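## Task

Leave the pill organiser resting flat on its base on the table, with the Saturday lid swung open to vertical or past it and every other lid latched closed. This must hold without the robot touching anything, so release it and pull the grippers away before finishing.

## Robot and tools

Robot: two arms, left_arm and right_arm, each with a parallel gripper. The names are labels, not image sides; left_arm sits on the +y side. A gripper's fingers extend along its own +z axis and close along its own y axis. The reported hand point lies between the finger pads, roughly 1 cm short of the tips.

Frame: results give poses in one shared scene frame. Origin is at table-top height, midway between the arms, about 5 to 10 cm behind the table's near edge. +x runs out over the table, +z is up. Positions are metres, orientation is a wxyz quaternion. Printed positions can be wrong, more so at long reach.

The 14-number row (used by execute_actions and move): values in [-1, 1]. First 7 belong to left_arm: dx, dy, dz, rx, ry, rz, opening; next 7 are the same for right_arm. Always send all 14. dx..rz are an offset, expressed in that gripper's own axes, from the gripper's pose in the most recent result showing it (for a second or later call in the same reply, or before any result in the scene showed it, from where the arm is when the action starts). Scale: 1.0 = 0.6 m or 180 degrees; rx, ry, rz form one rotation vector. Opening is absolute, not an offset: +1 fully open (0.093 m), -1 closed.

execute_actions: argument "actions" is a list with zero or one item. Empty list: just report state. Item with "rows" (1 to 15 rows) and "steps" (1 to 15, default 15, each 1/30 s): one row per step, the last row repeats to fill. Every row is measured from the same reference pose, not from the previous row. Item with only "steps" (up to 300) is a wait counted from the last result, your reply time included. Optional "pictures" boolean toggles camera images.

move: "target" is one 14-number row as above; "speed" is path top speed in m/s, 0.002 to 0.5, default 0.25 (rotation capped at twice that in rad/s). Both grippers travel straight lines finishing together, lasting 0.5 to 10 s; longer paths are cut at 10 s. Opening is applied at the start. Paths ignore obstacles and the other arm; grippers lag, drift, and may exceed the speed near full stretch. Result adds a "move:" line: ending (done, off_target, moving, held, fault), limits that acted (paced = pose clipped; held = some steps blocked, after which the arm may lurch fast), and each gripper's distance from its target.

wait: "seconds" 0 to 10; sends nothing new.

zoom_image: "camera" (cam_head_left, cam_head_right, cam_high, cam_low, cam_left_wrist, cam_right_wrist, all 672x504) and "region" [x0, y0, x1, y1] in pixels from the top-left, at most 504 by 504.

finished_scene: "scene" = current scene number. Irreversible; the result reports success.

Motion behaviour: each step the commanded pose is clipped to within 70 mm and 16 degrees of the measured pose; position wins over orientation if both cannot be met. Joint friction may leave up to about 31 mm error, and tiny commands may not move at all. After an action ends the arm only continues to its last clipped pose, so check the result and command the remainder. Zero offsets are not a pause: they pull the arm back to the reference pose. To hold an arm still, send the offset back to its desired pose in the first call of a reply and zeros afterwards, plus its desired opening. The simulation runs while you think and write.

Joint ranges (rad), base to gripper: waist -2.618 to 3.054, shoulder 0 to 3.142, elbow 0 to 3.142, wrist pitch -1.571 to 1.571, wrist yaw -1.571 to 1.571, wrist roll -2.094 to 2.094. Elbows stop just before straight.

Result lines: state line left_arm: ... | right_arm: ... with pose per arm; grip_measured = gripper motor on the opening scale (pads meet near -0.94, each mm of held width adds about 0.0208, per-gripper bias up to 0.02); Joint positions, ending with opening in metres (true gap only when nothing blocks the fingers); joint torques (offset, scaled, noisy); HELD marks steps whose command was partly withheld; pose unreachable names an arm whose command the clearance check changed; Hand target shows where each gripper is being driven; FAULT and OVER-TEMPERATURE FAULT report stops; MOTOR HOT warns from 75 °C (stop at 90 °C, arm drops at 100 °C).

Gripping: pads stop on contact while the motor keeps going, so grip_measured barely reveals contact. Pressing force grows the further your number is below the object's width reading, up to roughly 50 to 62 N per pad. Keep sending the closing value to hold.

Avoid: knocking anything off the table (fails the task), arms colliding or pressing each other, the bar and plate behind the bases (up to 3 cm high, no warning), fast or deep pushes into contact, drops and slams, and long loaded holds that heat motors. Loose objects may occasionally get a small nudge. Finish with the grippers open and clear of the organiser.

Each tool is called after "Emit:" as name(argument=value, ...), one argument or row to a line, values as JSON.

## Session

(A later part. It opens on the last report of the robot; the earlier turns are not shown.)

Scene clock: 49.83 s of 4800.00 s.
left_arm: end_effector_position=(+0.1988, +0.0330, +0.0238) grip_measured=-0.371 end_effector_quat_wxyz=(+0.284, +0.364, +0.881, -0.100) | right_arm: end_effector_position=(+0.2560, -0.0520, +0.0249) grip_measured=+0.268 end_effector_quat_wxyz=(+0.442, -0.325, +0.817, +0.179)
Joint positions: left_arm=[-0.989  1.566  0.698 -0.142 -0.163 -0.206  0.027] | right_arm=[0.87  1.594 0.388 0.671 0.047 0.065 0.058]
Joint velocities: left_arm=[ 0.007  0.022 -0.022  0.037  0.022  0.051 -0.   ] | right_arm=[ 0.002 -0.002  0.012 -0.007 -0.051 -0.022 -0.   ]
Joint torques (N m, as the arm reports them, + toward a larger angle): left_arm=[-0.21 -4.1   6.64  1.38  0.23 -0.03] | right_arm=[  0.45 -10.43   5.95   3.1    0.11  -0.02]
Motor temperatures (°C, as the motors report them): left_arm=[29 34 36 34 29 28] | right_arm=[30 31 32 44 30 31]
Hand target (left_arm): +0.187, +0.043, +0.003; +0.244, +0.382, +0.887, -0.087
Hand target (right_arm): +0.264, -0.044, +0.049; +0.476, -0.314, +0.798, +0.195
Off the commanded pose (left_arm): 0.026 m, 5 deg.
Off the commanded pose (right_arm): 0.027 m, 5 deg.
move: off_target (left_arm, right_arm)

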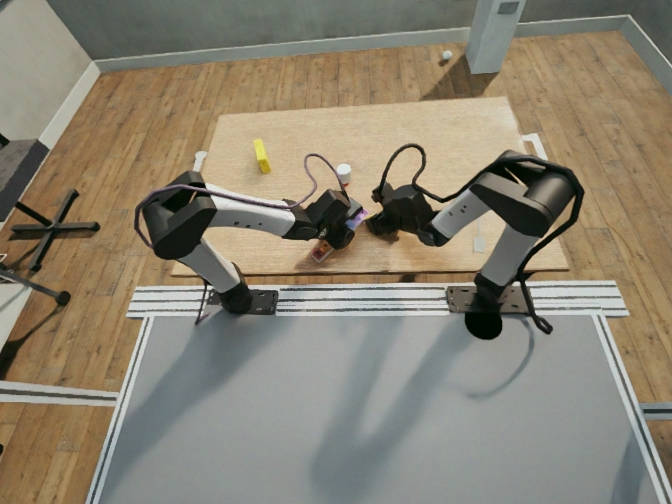

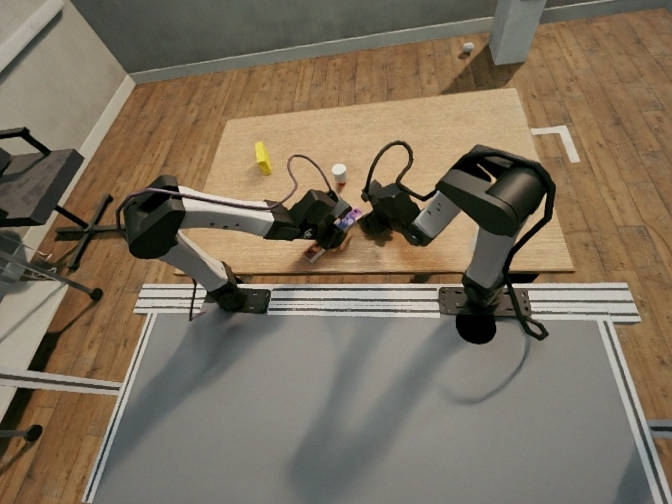

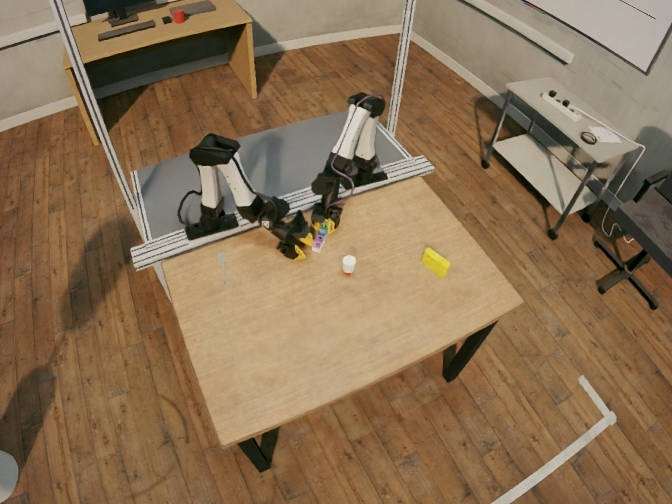

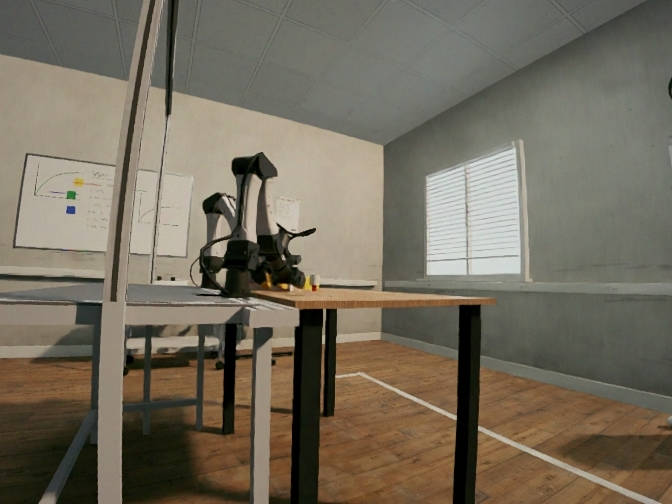

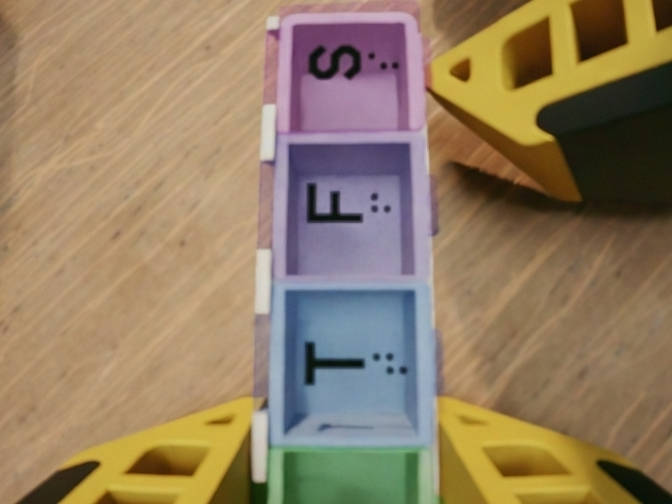

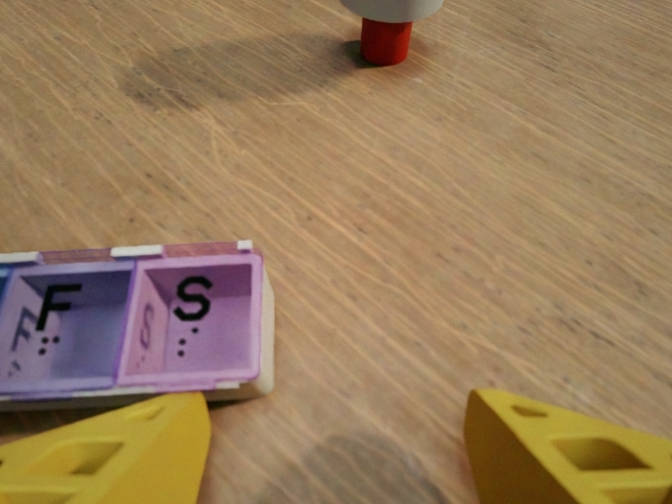

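Emit:
execute_actions(
  actions=[
    {"rows":[[0.05,-0.002,0.018,0.002,0.035,0.01,-0.44,-0.045,0,-0.009,0,-0.027,0.004,0.27],[0.055,-0.002,0.018,0.002,0.04,0.01,-0.44,-0.046,0,-0.011,0,-0.026,0.005,0.27],[0.055,-0.002,0.018,0.002,0.04,0.01,-0.44,-0.047,0,-0.013,0,-0.026,0.006,0.27],[0.055,-0.002,0.018,0.002,0.04,0.01,-0.44,-0.048,0,-0.014,0,-0.026,0.007,0.27]],"steps":13},
  ],
)

Scene clock: 50.93 s of 4800.00 s.
left_arm: end_effector_position=(+0.1986, +0.0332, +0.0227) grip_measured=-0.371 end_effector_quat_wxyz=(+0.283, +0.364, +0.882, -0.099) | right_arm: end_effector_position=(+0.2584, -0.0488, +0.0425) grip_measured=+0.268 end_effector_quat_wxyz=(+0.461, -0.318, +0.806, +0.190)
Joint positions: left_arm=[-0.989  1.569  0.698 -0.142 -0.163 -0.206  0.027] | right_arm=[0.87  1.547 0.388 0.674 0.047 0.071 0.058]
Joint velocities: left_arm=[-0.002 -0.002  0.017 -0.022 -0.11  -0.022 -0.001] | right_arm=[-0.012 -0.002 -0.007 -0.022 -0.007 -0.037  0.   ]
Joint torques (N m, as the arm reports them, + toward a larger angle): left_arm=[-0.29 -3.64  6.73  1.03  0.18 -0.08] | right_arm=[ 0.51 -8.55  6.52  2.51  0.18  0.12]
Motor temperatures (°C, as the motors report them): left_arm=[29 34 36 34 29 28] | right_arm=[30 31 32 44 30 31]
Hand target (left_arm): +0.183, +0.048, -0.002; +0.229, +0.383, +0.892, -0.077
Hand target (right_arm): +0.262, -0.046, +0.053; +0.473, -0.309, +0.801, +0.197
Off the commanded pose (left_arm): 0.034 m, 7 deg.
Off the commanded pose (right_arm): 0.012 m, 2 deg.
Steps of this call (steps 1 to 20: nothing new was sent; steps 21 to 33: all 13 steps of this action). Readings (end_effector_position):
21: left_arm (+0.1988, +0.0331, +0.0234) | right_arm (+0.2559, -0.0521, +0.0247)
22: left_arm (+0.1987, +0.0333, +0.0228) | right_arm (+0.2557, -0.0523, +0.0247)
24: left_arm (+0.1987, +0.0333, +0.0228) | right_arm (+0.2558, -0.0521, +0.0283)
28: left_arm (+0.1986, +0.0332, +0.0227) | right_arm (+0.2580, -0.0492, +0.0411)
33: the state above

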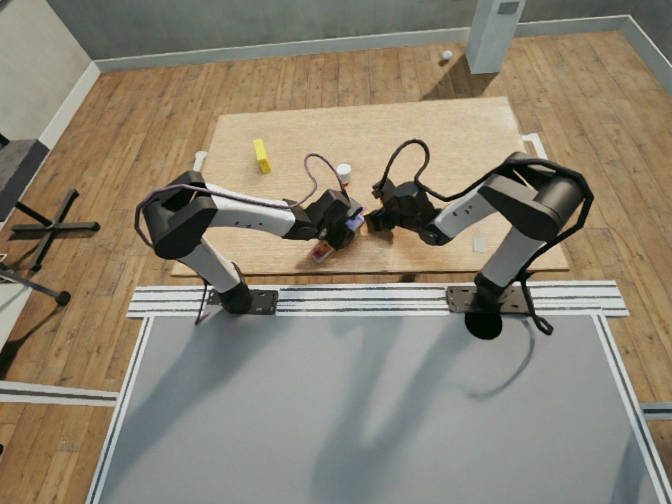

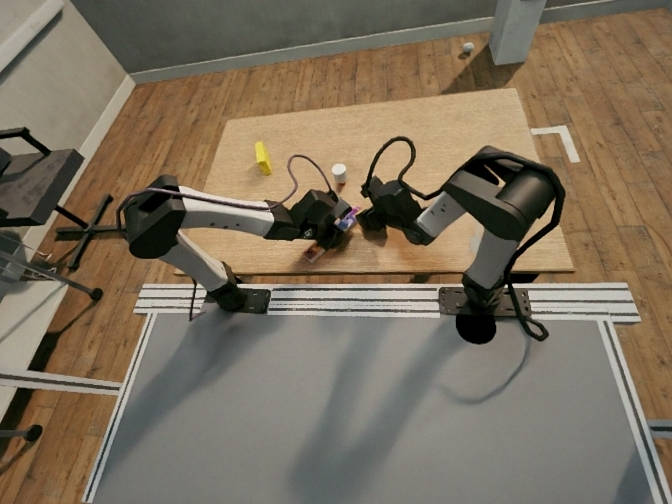

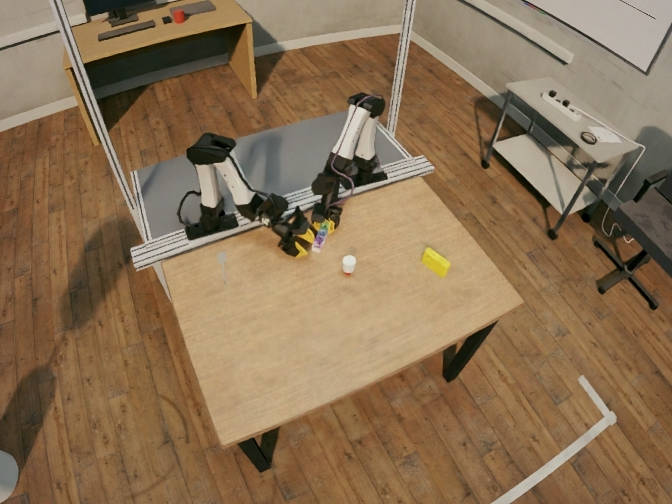

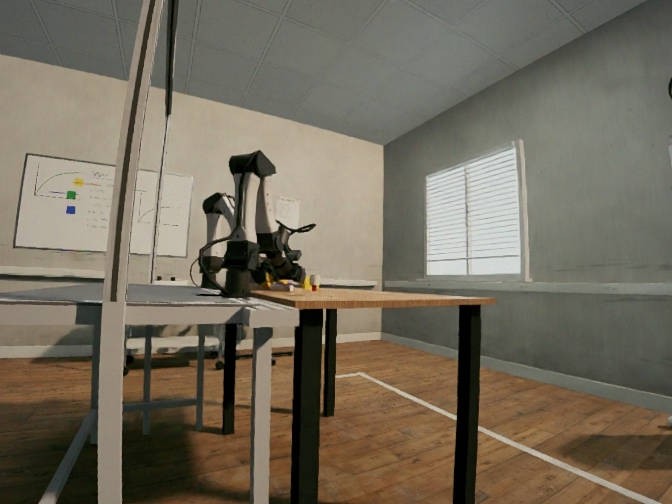

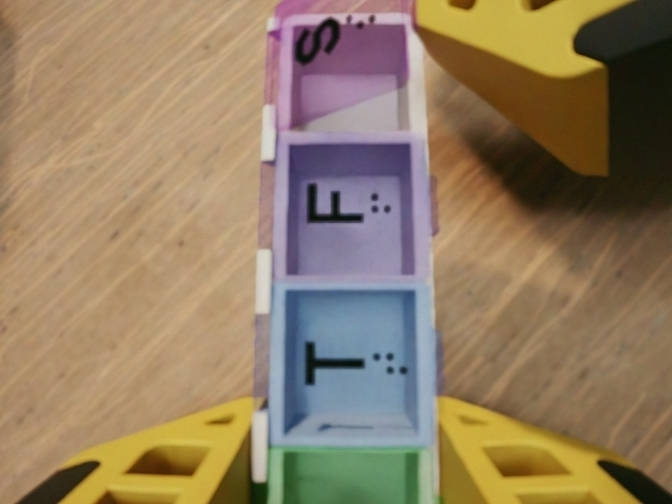

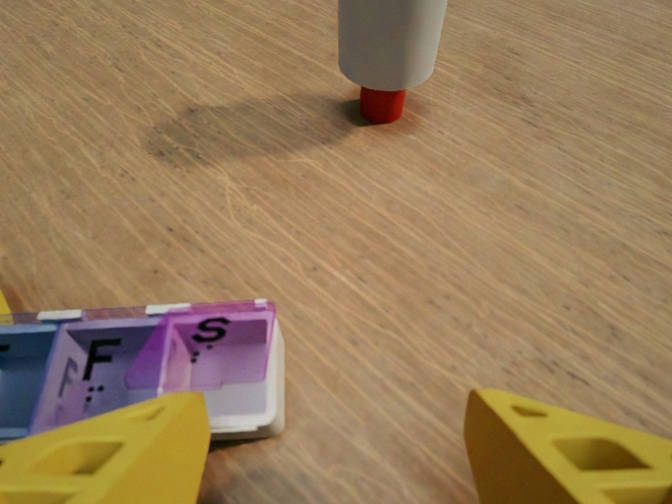

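Emit:
move(
  target=[0.04,-0.002,0.016,0.002,0.028,0.008,-0.44,-0.012,0,0.031,0,0.003,0,0.27],
  speed=0.025,
)

Scene clock: 53.53 s of 4800.00 s.
left_arm: end_effector_position=(+0.1989, +0.0324, +0.0231) grip_measured=-0.371 end_effector_quat_wxyz=(+0.284, +0.364, +0.881, -0.101) | right_arm: end_effector_position=(+0.2702, -0.0356, +0.0458) grip_measured=+0.268 end_effector_quat_wxyz=(+0.465, -0.316, +0.804, +0.193)
Joint positions: left_arm=[-0.989  1.569  0.698 -0.137 -0.162 -0.206  0.027] | right_arm=[0.87  1.6   0.452 0.674 0.047 0.073 0.058]
Joint velocities: left_arm=[ 0.012 -0.012  0.002  0.007 -0.022  0.007 -0.   ] | right_arm=[-0.007 -0.007  0.017 -0.066  0.051 -0.022 -0.   ]
Joint torques (N m, as the arm reports them, + toward a larger angle): left_arm=[-0.34 -4.09  6.78  1.26  0.09 -0.08] | right_arm=[ 0.13 -5.58  6.76  2.41  0.03 -0.06]
Motor temperatures (°C, as the motors report them): left_arm=[29 34 37 34 29 28] | right_arm=[30 31 33 44 30 31]
Hand target (left_arm): +0.188, +0.043, +0.002; +0.244, +0.379, +0.889, -0.083
Hand target (right_arm): +0.272, -0.035, +0.040; +0.457, -0.319, +0.809, +0.189
Off the commanded pose (left_arm): 0.027 m, 5 deg.
Off the commanded pose (right_arm): 0.007 m, 1 deg.
move: off_target (left_arm)

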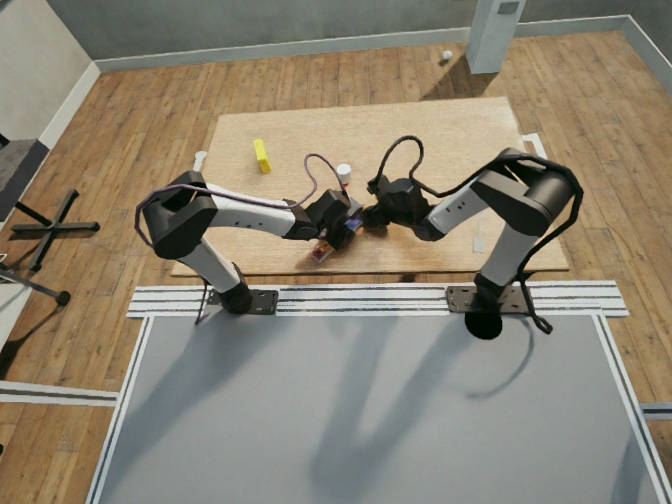

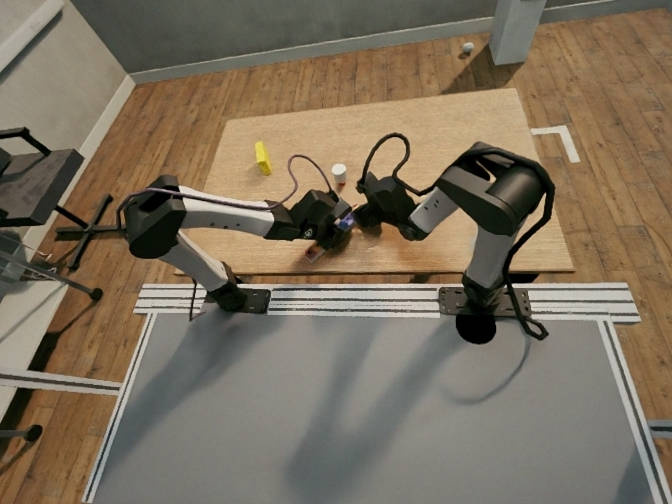

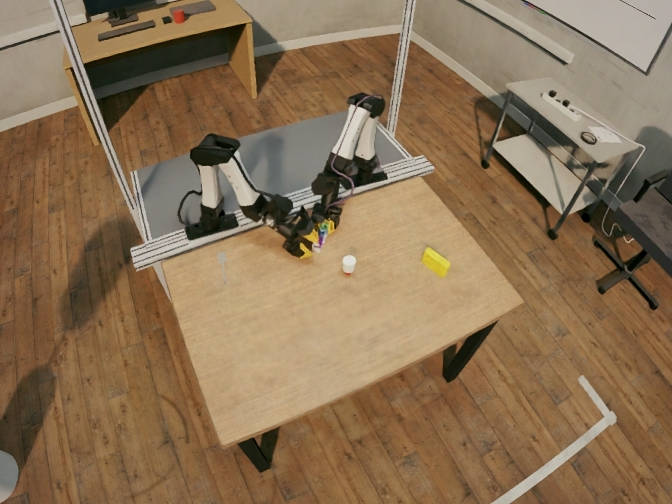

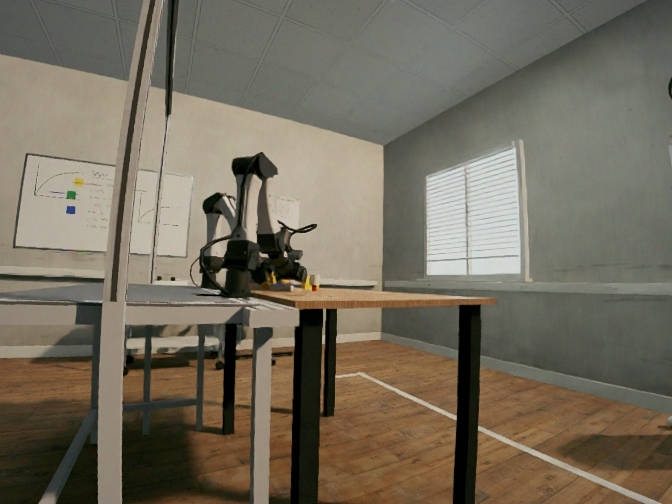

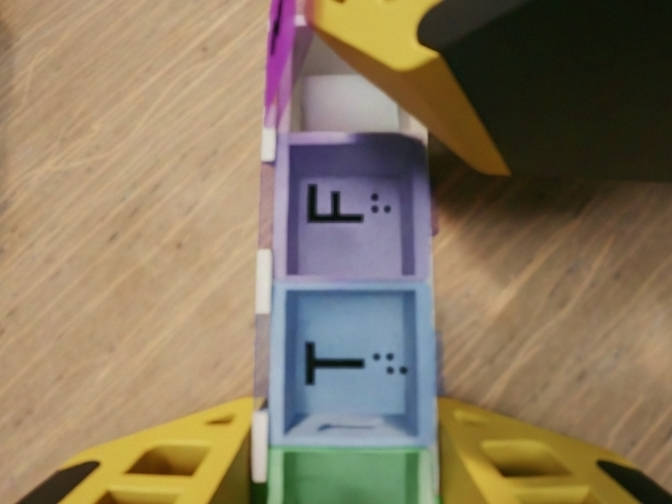

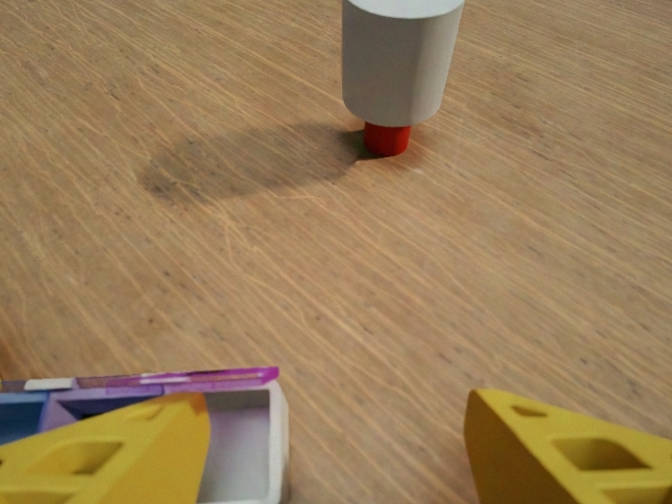

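Emit:
move(
  target=[0.04,-0.002,0.016,0.002,0.028,0.008,-0.44,-0.008,-0.005,0.037,0,0.006,0,0.27],
  speed=0.025,
)

Scene clock: 56.17 s of 4800.00 s.
left_arm: end_effector_position=(+0.1992, +0.0319, +0.0232) grip_measured=-0.371 end_effector_quat_wxyz=(+0.285, +0.361, +0.882, -0.102) | right_arm: end_effector_position=(+0.2831, -0.0217, +0.0473) grip_measured=+0.268 end_effector_quat_wxyz=(+0.466, -0.317, +0.802, +0.198)
Joint positions: left_arm=[-0.989  1.571  0.698 -0.134 -0.162 -0.212  0.027] | right_arm=[0.864 1.66  0.523 0.671 0.034 0.073 0.058]
Joint velocities: left_arm=[-0.022 -0.007 -0.002  0.037 -0.007 -0.022  0.   ] | right_arm=[-0.002 -0.007  0.002 -0.007 -0.022 -0.051  0.001]
Joint torques (N m, as the arm reports them, + toward a larger angle): left_arm=[-0.33 -4.05  6.79  1.26  0.14  0.05] | right_arm=[-0.45 -6.    7.31  2.37  0.   -0.08]
Motor temperatures (°C, as the motors report them): left_arm=[29 34 37 34 29 28] | right_arm=[30 31 33 43 30 31]
Hand target (left_arm): +0.188, +0.042, +0.002; +0.245, +0.380, +0.888, -0.085
Hand target (right_arm): +0.288, -0.023, +0.040; +0.458, -0.318, +0.808, +0.190
Off the commanded pose (left_arm): 0.026 m, 5 deg.
Off the commanded pose (right_arm): 0.010 m, 2 deg.
move: off_target (left_arm)

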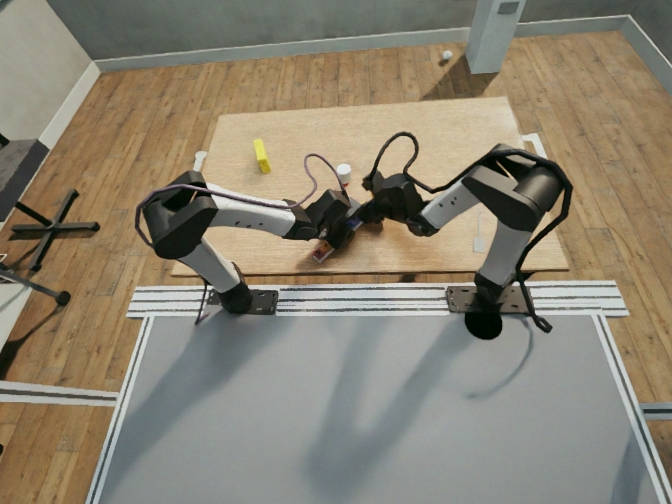

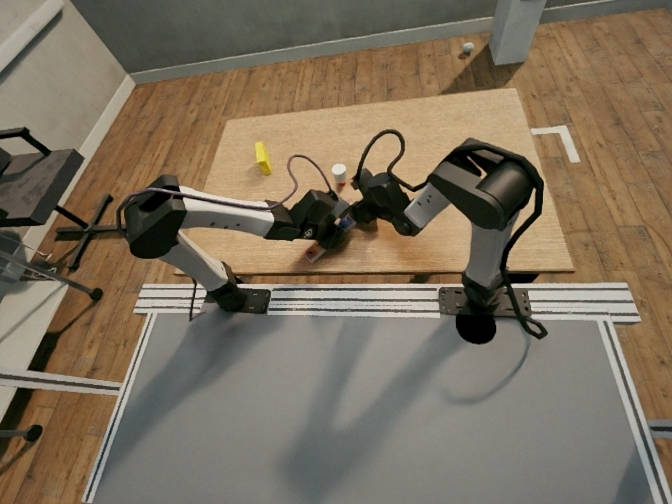

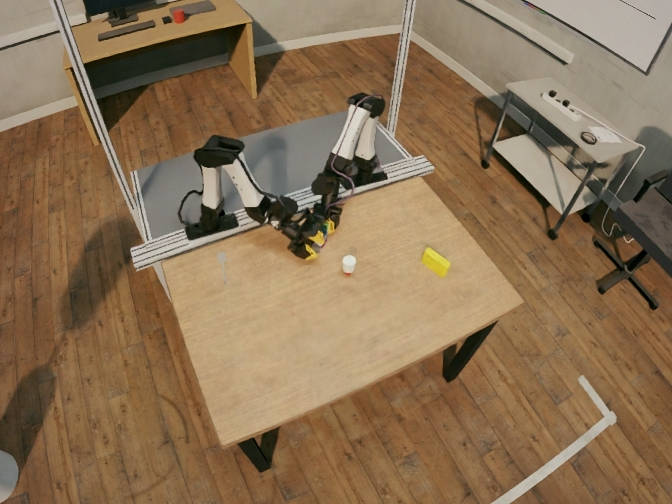

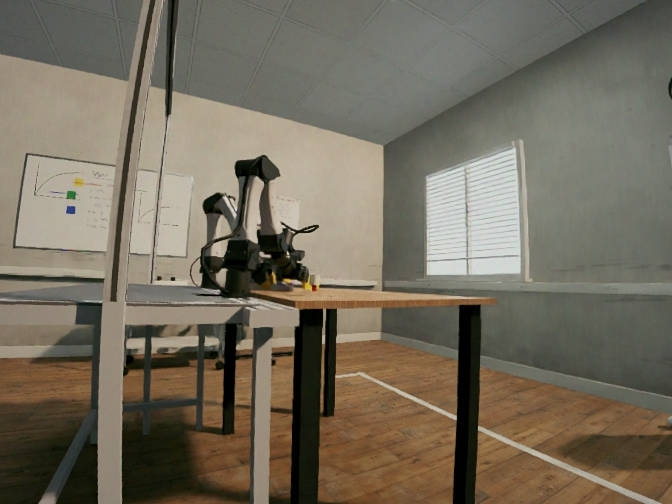

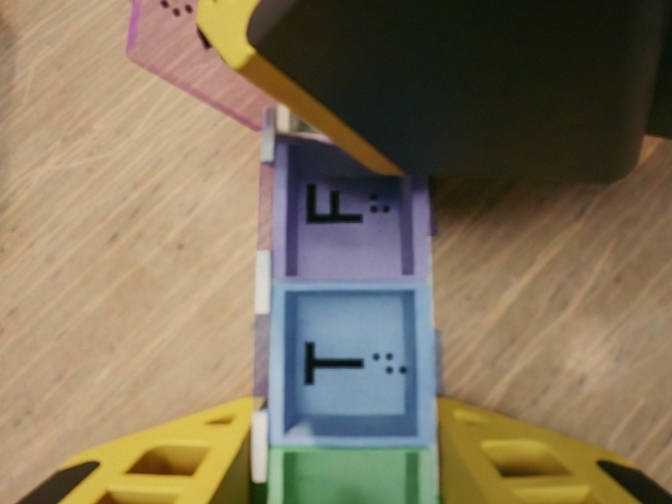

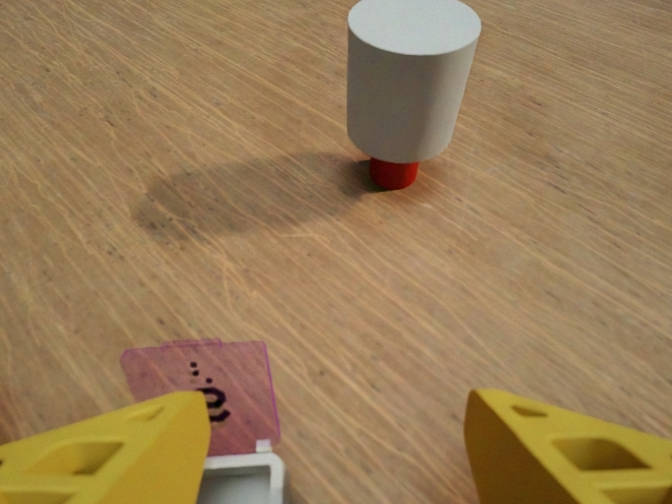

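Open. Retreat and release.

Emit:
move(
  target=[0.008,0,0.004,0,0.005,0,-0.44,0.03,-0.06,-0.12,0,0,0,0.27],
  speed=0.1,
)

Emit:
execute_actions(
  actions=[
    {"rows":[[0,0,0,0,0,0,-0.36,0,0,0,0,0,0,0.27],[0,0,0,0,0,0,-0.3,0,0,0,0,0,0,0.27],[0,0,0,0,0,0,-0.25,0,0,0,0,0,0,0.27],[0,0,0,0,0,0,-0.2,0,0,0,0,0,0,0.27],[0,0,0,0,0,0,-0.15,0,0,0,0,0,0,0.27],[0,0,0,0,0,0,-0.1,0,0,0,0,0,0,0.27],[0,0,0,0,0,0,0,0,0,0,0,0,0,0.27],[0,0,0,0,0,0,0.2,0,0,0,0,0,0,0.27],[0,0,0,0,0,0,0.4,0,0,0,0,0,0,0.27]],"steps":15},
  ],
  pictures=false,
)

Emit:
move(
  target=[-0.1,0,-0.23,0,0.08,0,0.4,-0.08,-0.15,-0.08,0,0.06,0,0.27],
  speed=0.15,
)

Scene clock: 58.83 s of 4800.00 s.
left_arm: end_effector_position=(+0.1998, +0.0317, +0.0235) grip_measured=-0.371 end_effector_quat_wxyz=(+0.286, +0.359, +0.882, -0.103) | right_arm: end_effector_position=(+0.2608, -0.0904, +0.0690) grip_measured=+0.268 end_effector_quat_wxyz=(+0.472, -0.314, +0.798, +0.203)
Joint positions: left_arm=[-0.989  1.571  0.698 -0.132 -0.164 -0.216  0.027] | right_arm=[ 0.711  1.317  0.308  0.557 -0.106  0.01   0.058]
Joint velocities: left_arm=[-0.007 -0.012 -0.002  0.081 -0.066  0.051 -0.002] | right_arm=[-0.012 -0.022 -0.007 -0.066 -0.095  0.007  0.001]
Joint torques (N m, as the arm reports them, + toward a larger angle): left_arm=[-0.02 -6.57  7.27  1.65 -0.09 -0.2 ] | right_arm=[-0.37 -7.22  4.83  2.4   0.04 -0.08]
Motor temperatures (°C, as the motors report them): left_arm=[29 34 37 34 29 28] | right_arm=[30 31 33 43 30 31]
Hand target (left_arm): +0.197, +0.034, +0.018; +0.278, +0.362, +0.884, -0.100
Hand target (right_arm): +0.257, -0.097, +0.064; +0.467, -0.316, +0.802, +0.198
Off the commanded pose (left_arm): 0.006 m, 1 deg.
Off the commanded pose (right_arm): 0.009 m, 1 deg.
move: done

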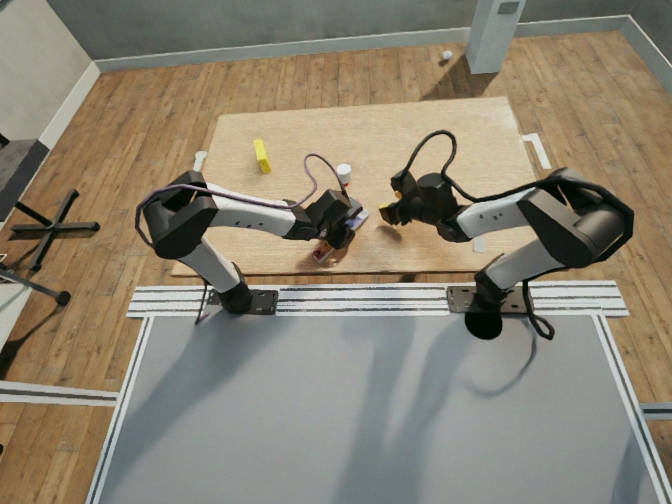

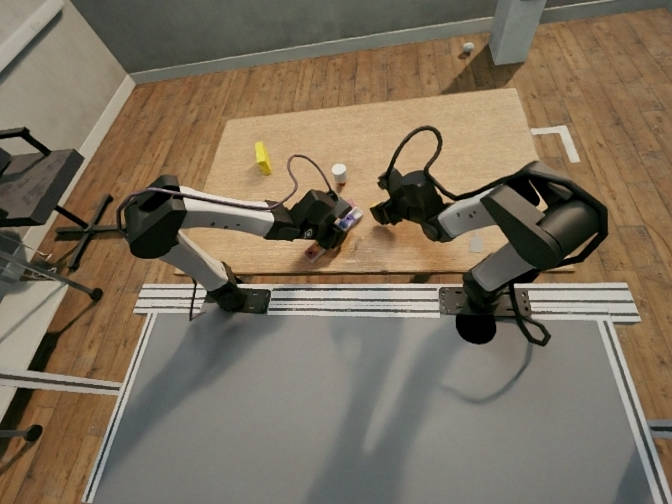

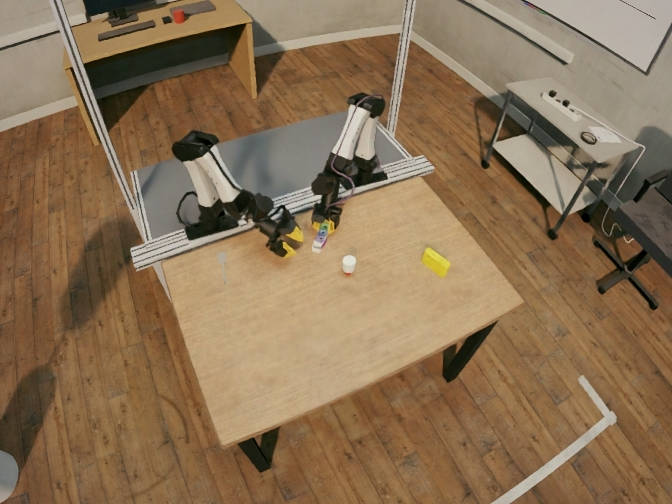

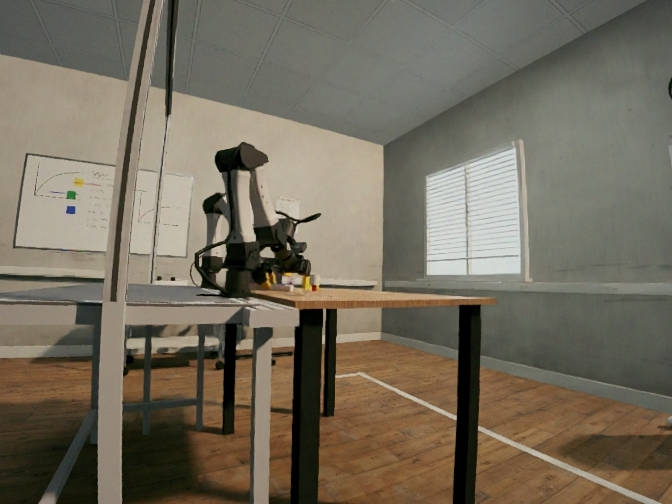

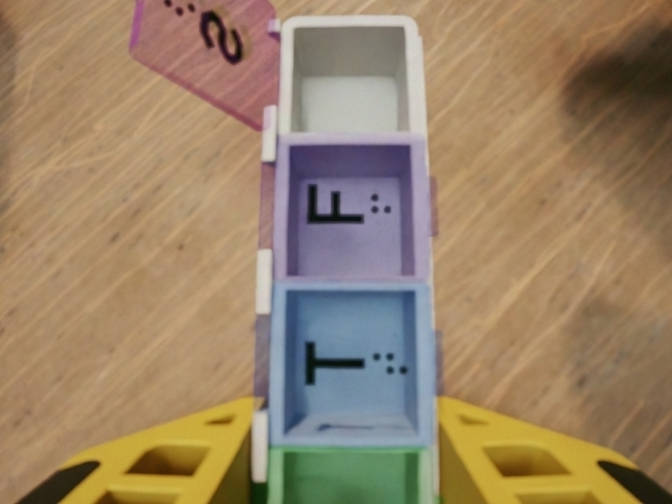

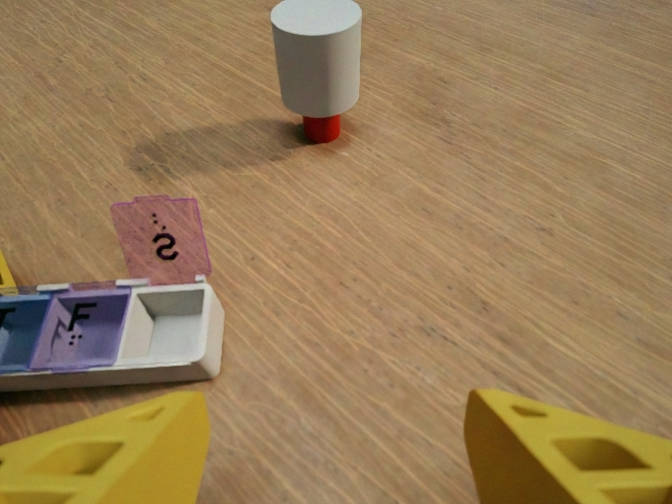

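Scene clock: 59.33 s of 4800.00 s.
left_arm: end_effector_position=(+0.1999, +0.0315, +0.0237) grip_measured=+0.398 end_effector_quat_wxyz=(+0.286, +0.359, +0.882, -0.103) | right_arm: end_effector_position=(+0.2608, -0.0904, +0.0690) grip_measured=+0.268 end_effector_quat_wxyz=(+0.472, -0.314, +0.798, +0.203)
Joint positions: left_arm=[-0.989  1.571  0.698 -0.13  -0.164 -0.216  0.064] | right_arm=[ 0.711  1.317  0.308  0.557 -0.106  0.01   0.058]
Joint velocities: left_arm=[-0.007 -0.017 -0.002 -0.125  0.007 -0.051  0.   ] | right_arm=[ 0.002 -0.007  0.017 -0.022 -0.037 -0.007  0.001]
Joint torques (N m, as the arm reports them, + toward a larger angle): left_arm=[-0.22 -7.33  7.72  1.79 -0.19 -0.15] | right_arm=[ 0.44 -4.97  6.48  2.61  0.07 -0.05]
Motor temperatures (°C, as the motors report them): left_arm=[29 34 37 34 29 28] | right_arm=[30 31 33 43 30 31]
Hand target (left_arm): +0.200, +0.032, +0.024; +0.286, +0.359, +0.882, -0.103
Hand target (right_arm): +0.261, -0.090, +0.069; +0.472, -0.314, +0.798, +0.203
Off the commanded pose (left_arm): 0.000 m, 0 deg.
Off the commanded pose (right_arm): 0.000 m, 0 deg.
Steps of this call (steps 1 to 15: all 15 steps of this action). Readings (end_effector_position):
1: left_arm (+0.1998, +0.0316, +0.0236) | right_arm (+0.2608, -0.0904, +0.0690)
2: left_arm (+0.1999, +0.0315, +0.0237) | right_arm (+0.2608, -0.0904, +0.0690)
4: left_arm (+0.1999, +0.0315, +0.0237) | right_arm (+0.2608, -0.0904, +0.0690)
8: left_arm (+0.1999, +0.0315, +0.0237) | right_arm (+0.2608, -0.0904, +0.0690)
15: the state above

Scene clock: 61.27 s of 4800.00 s.
left_arm: end_effector_position=(+0.1756, +0.0526, +0.1766) grip_measured=+0.398 end_effector_quat_wxyz=(+0.188, +0.365, +0.910, -0.063) | right_arm: end_effector_position=(+0.3063, -0.1663, +0.1331) grip_measured=+0.268 end_effector_quat_wxyz=(+0.401, -0.329, +0.837, +0.173)
Joint positions: left_arm=[-0.989  1.468  1.347 -1.1   -0.115 -0.252  0.064] | right_arm=[ 0.295  1.183  0.692 -0.209 -0.432 -0.272  0.058]
Joint velocities: left_arm=[ 0.002  0.002 -0.002 -0.037 -0.007 -0.022 -0.001] | right_arm=[-0.002 -0.017  0.007  0.007 -0.139 -0.051 -0.   ]
Joint torques (N m, as the arm reports them, + toward a larger angle): left_arm=[-0.48 -5.38  9.12  1.12  0.   -0.25] | right_arm=[-0.14 -4.03  8.51  2.08 -0.23 -0.15]
Motor temperatures (°C, as the motors report them): left_arm=[29 35 37 34 29 28] | right_arm=[30 31 33 43 30 31]
Hand target (left_arm): +0.172, +0.052, +0.172; +0.173, +0.368, +0.912, -0.059
Hand target (right_arm): +0.308, -0.168, +0.133; +0.396, -0.330, +0.840, +0.172
Off the commanded pose (left_arm): 0.006 m, 2 deg.
Off the commanded pose (right_arm): 0.006 m, 1 deg.
move: done

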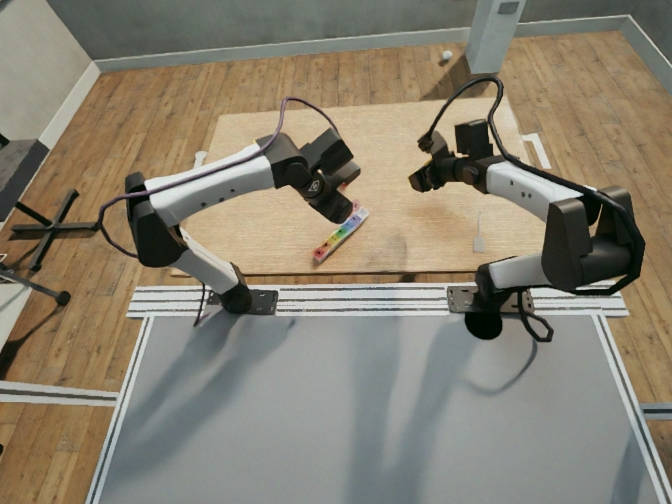

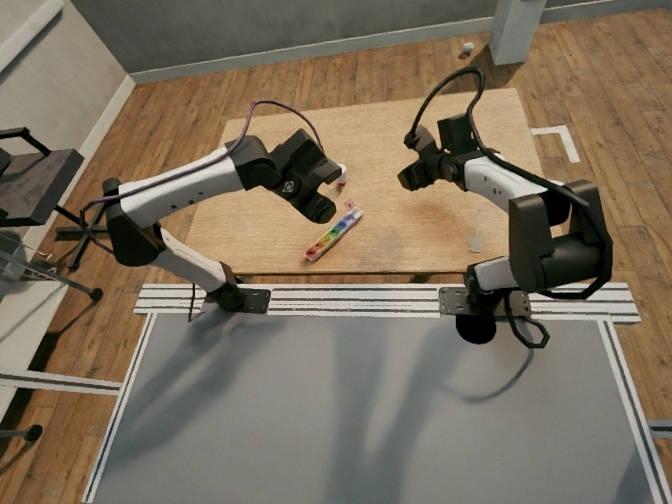

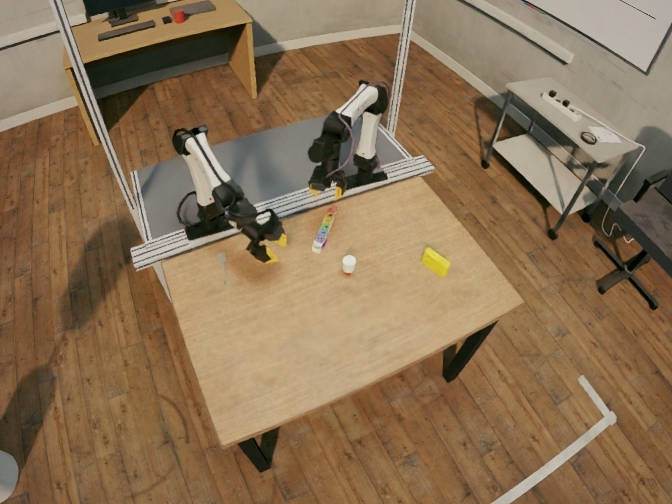

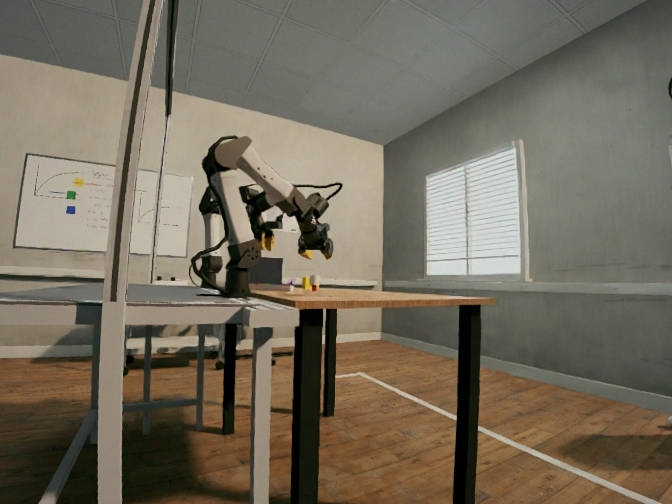

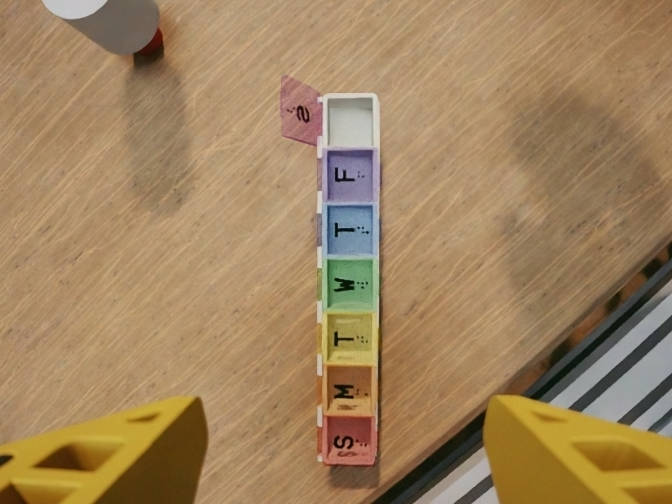

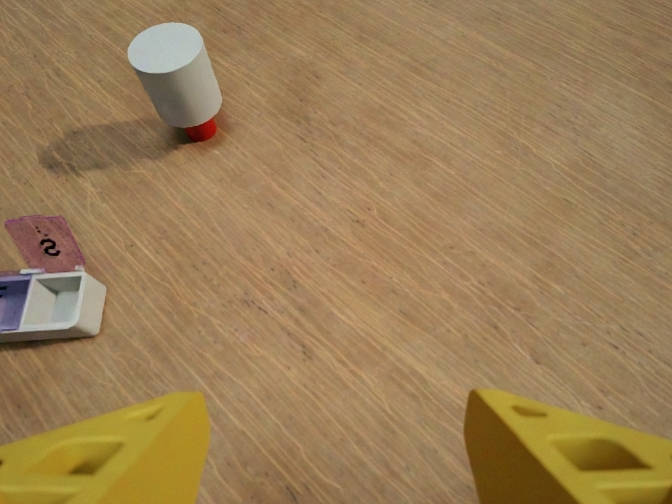

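Emit:
move(
  target=[0.1,0.2,-0.05,0,0,0,0.4,0,-0.06,-0.05,0,0,0,0.27],
)

Emit:
zoom_image(
  camera="cam_head_right",
  region=[290,190,380,270],
)

Emit:
zoom_image(
  camera="cam_low",
  region=[240,265,330,305],
)

Scene clock: 63.27 s of 4800.00 s.
left_arm: end_effector_position=(+0.2138, +0.1803, +0.1938) grip_measured=+0.398 end_effector_quat_wxyz=(+0.210, +0.365, +0.905, -0.060) | right_arm: end_effector_position=(+0.3129, -0.2057, +0.1470) grip_measured=+0.268 end_effector_quat_wxyz=(+0.399, -0.328, +0.838, +0.175)
Joint positions: left_arm=[-0.497  1.196  1.202 -1.171  0.048  0.214  0.064] | right_arm=[ 0.11   1.183  0.757 -0.344 -0.572 -0.41   0.058]
Joint velocities: left_arm=[-0.002 -0.017  0.012  0.037  0.022 -0.022 -0.   ] | right_arm=[-0.002  0.002  0.022 -0.051 -0.037 -0.022 -0.   ]
Joint torques (N m, as the arm reports them, + toward a larger angle): left_arm=[ 0.6  -4.49  6.17  1.28  0.19 -0.08] | right_arm=[-0.26 -5.11  8.69  1.87 -0.26 -0.06]
Motor temperatures (°C, as the motors report them): left_arm=[29 35 37 34 29 28] | right_arm=[30 31 33 43 30 31]
Hand target (left_arm): +0.208, +0.185, +0.186; +0.192, +0.365, +0.909, -0.061
Hand target (right_arm): +0.314, -0.208, +0.151; +0.401, -0.329, +0.837, +0.174
Off the commanded pose (left_arm): 0.012 m, 3 deg.
Off the commanded pose (right_arm): 0.005 m, 0 deg.
move: off_target (left_arm)

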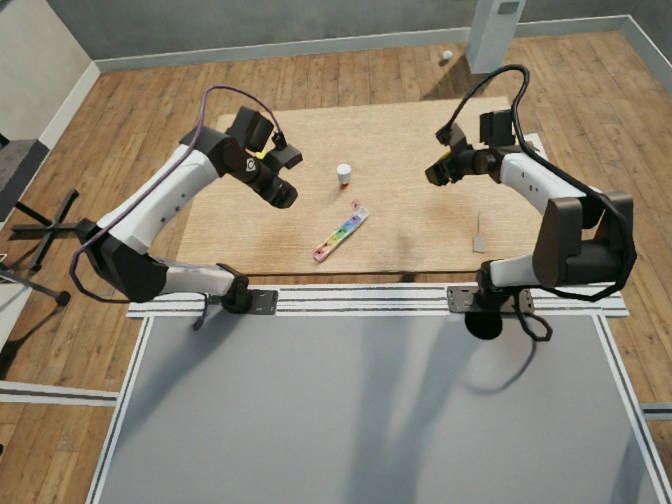

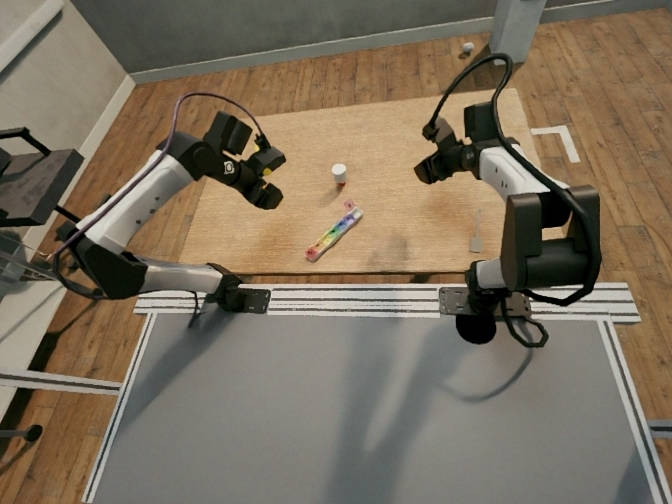

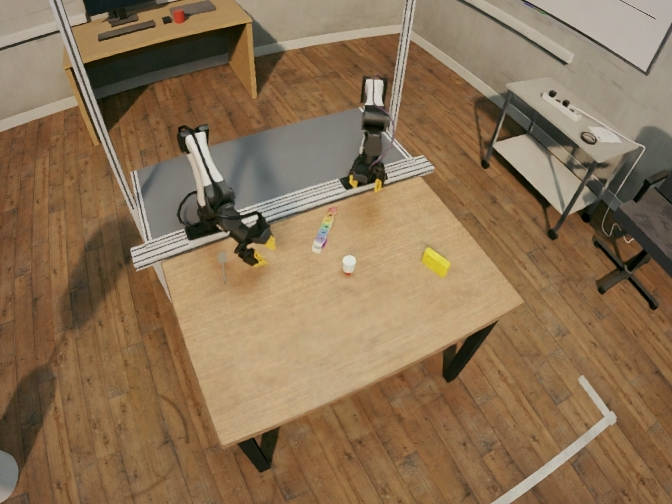

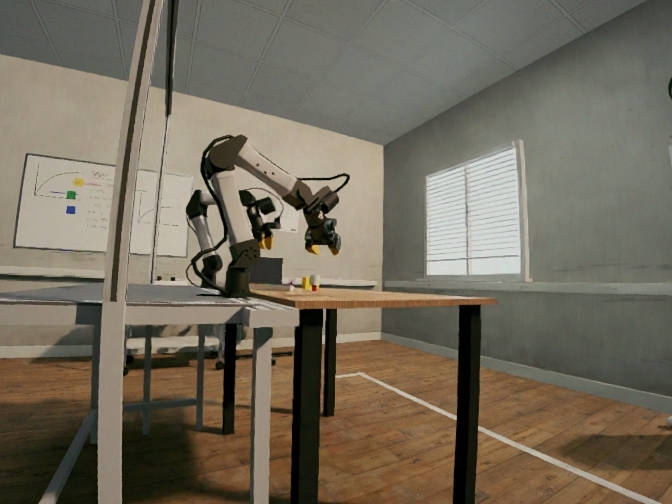

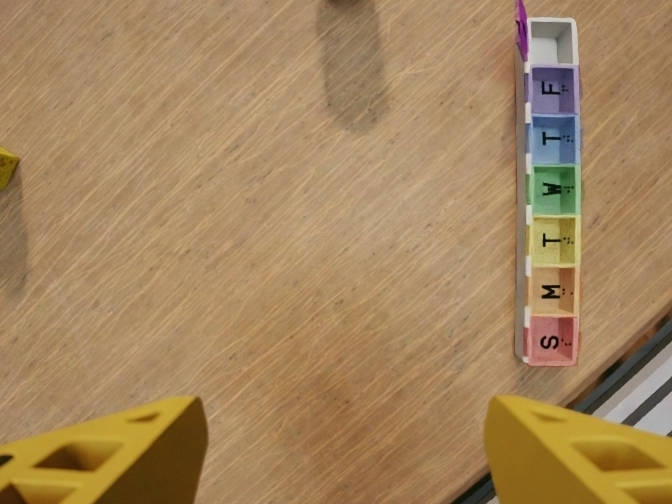

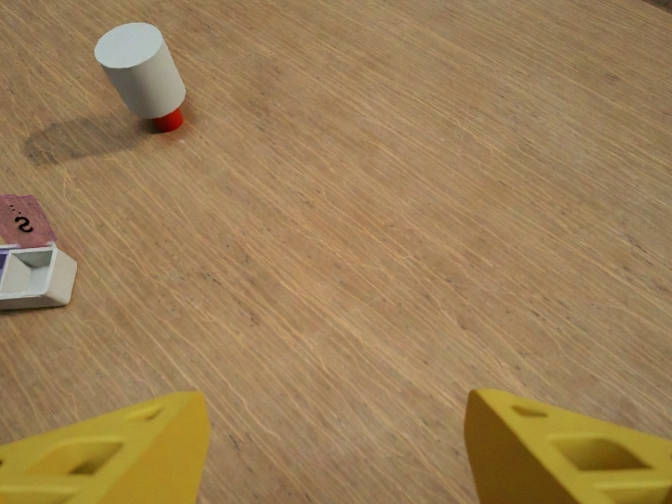

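Region (290, 190, 380, 270) of cam_head_right's 672x504 image, scaled by 5.600, with more detail than that image has.

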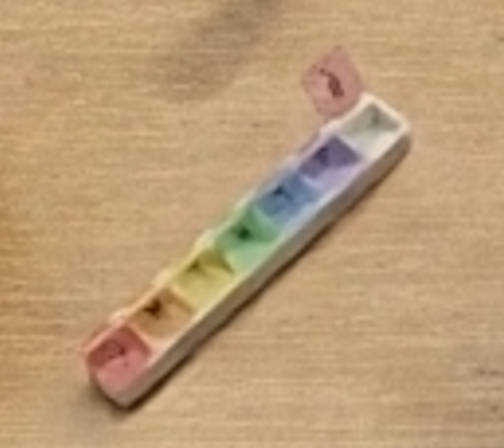

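Region (240, 265, 330, 305) of cam_low's 672x504 image, scaled by 5.600, with more detail than that image has.

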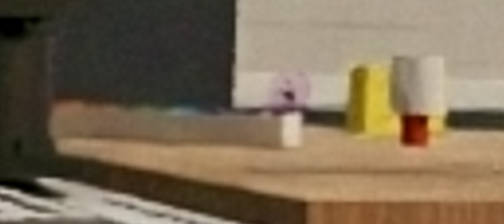

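Emit:
finished_scene(
  scene=2,
)

The scene is finished: the task was done.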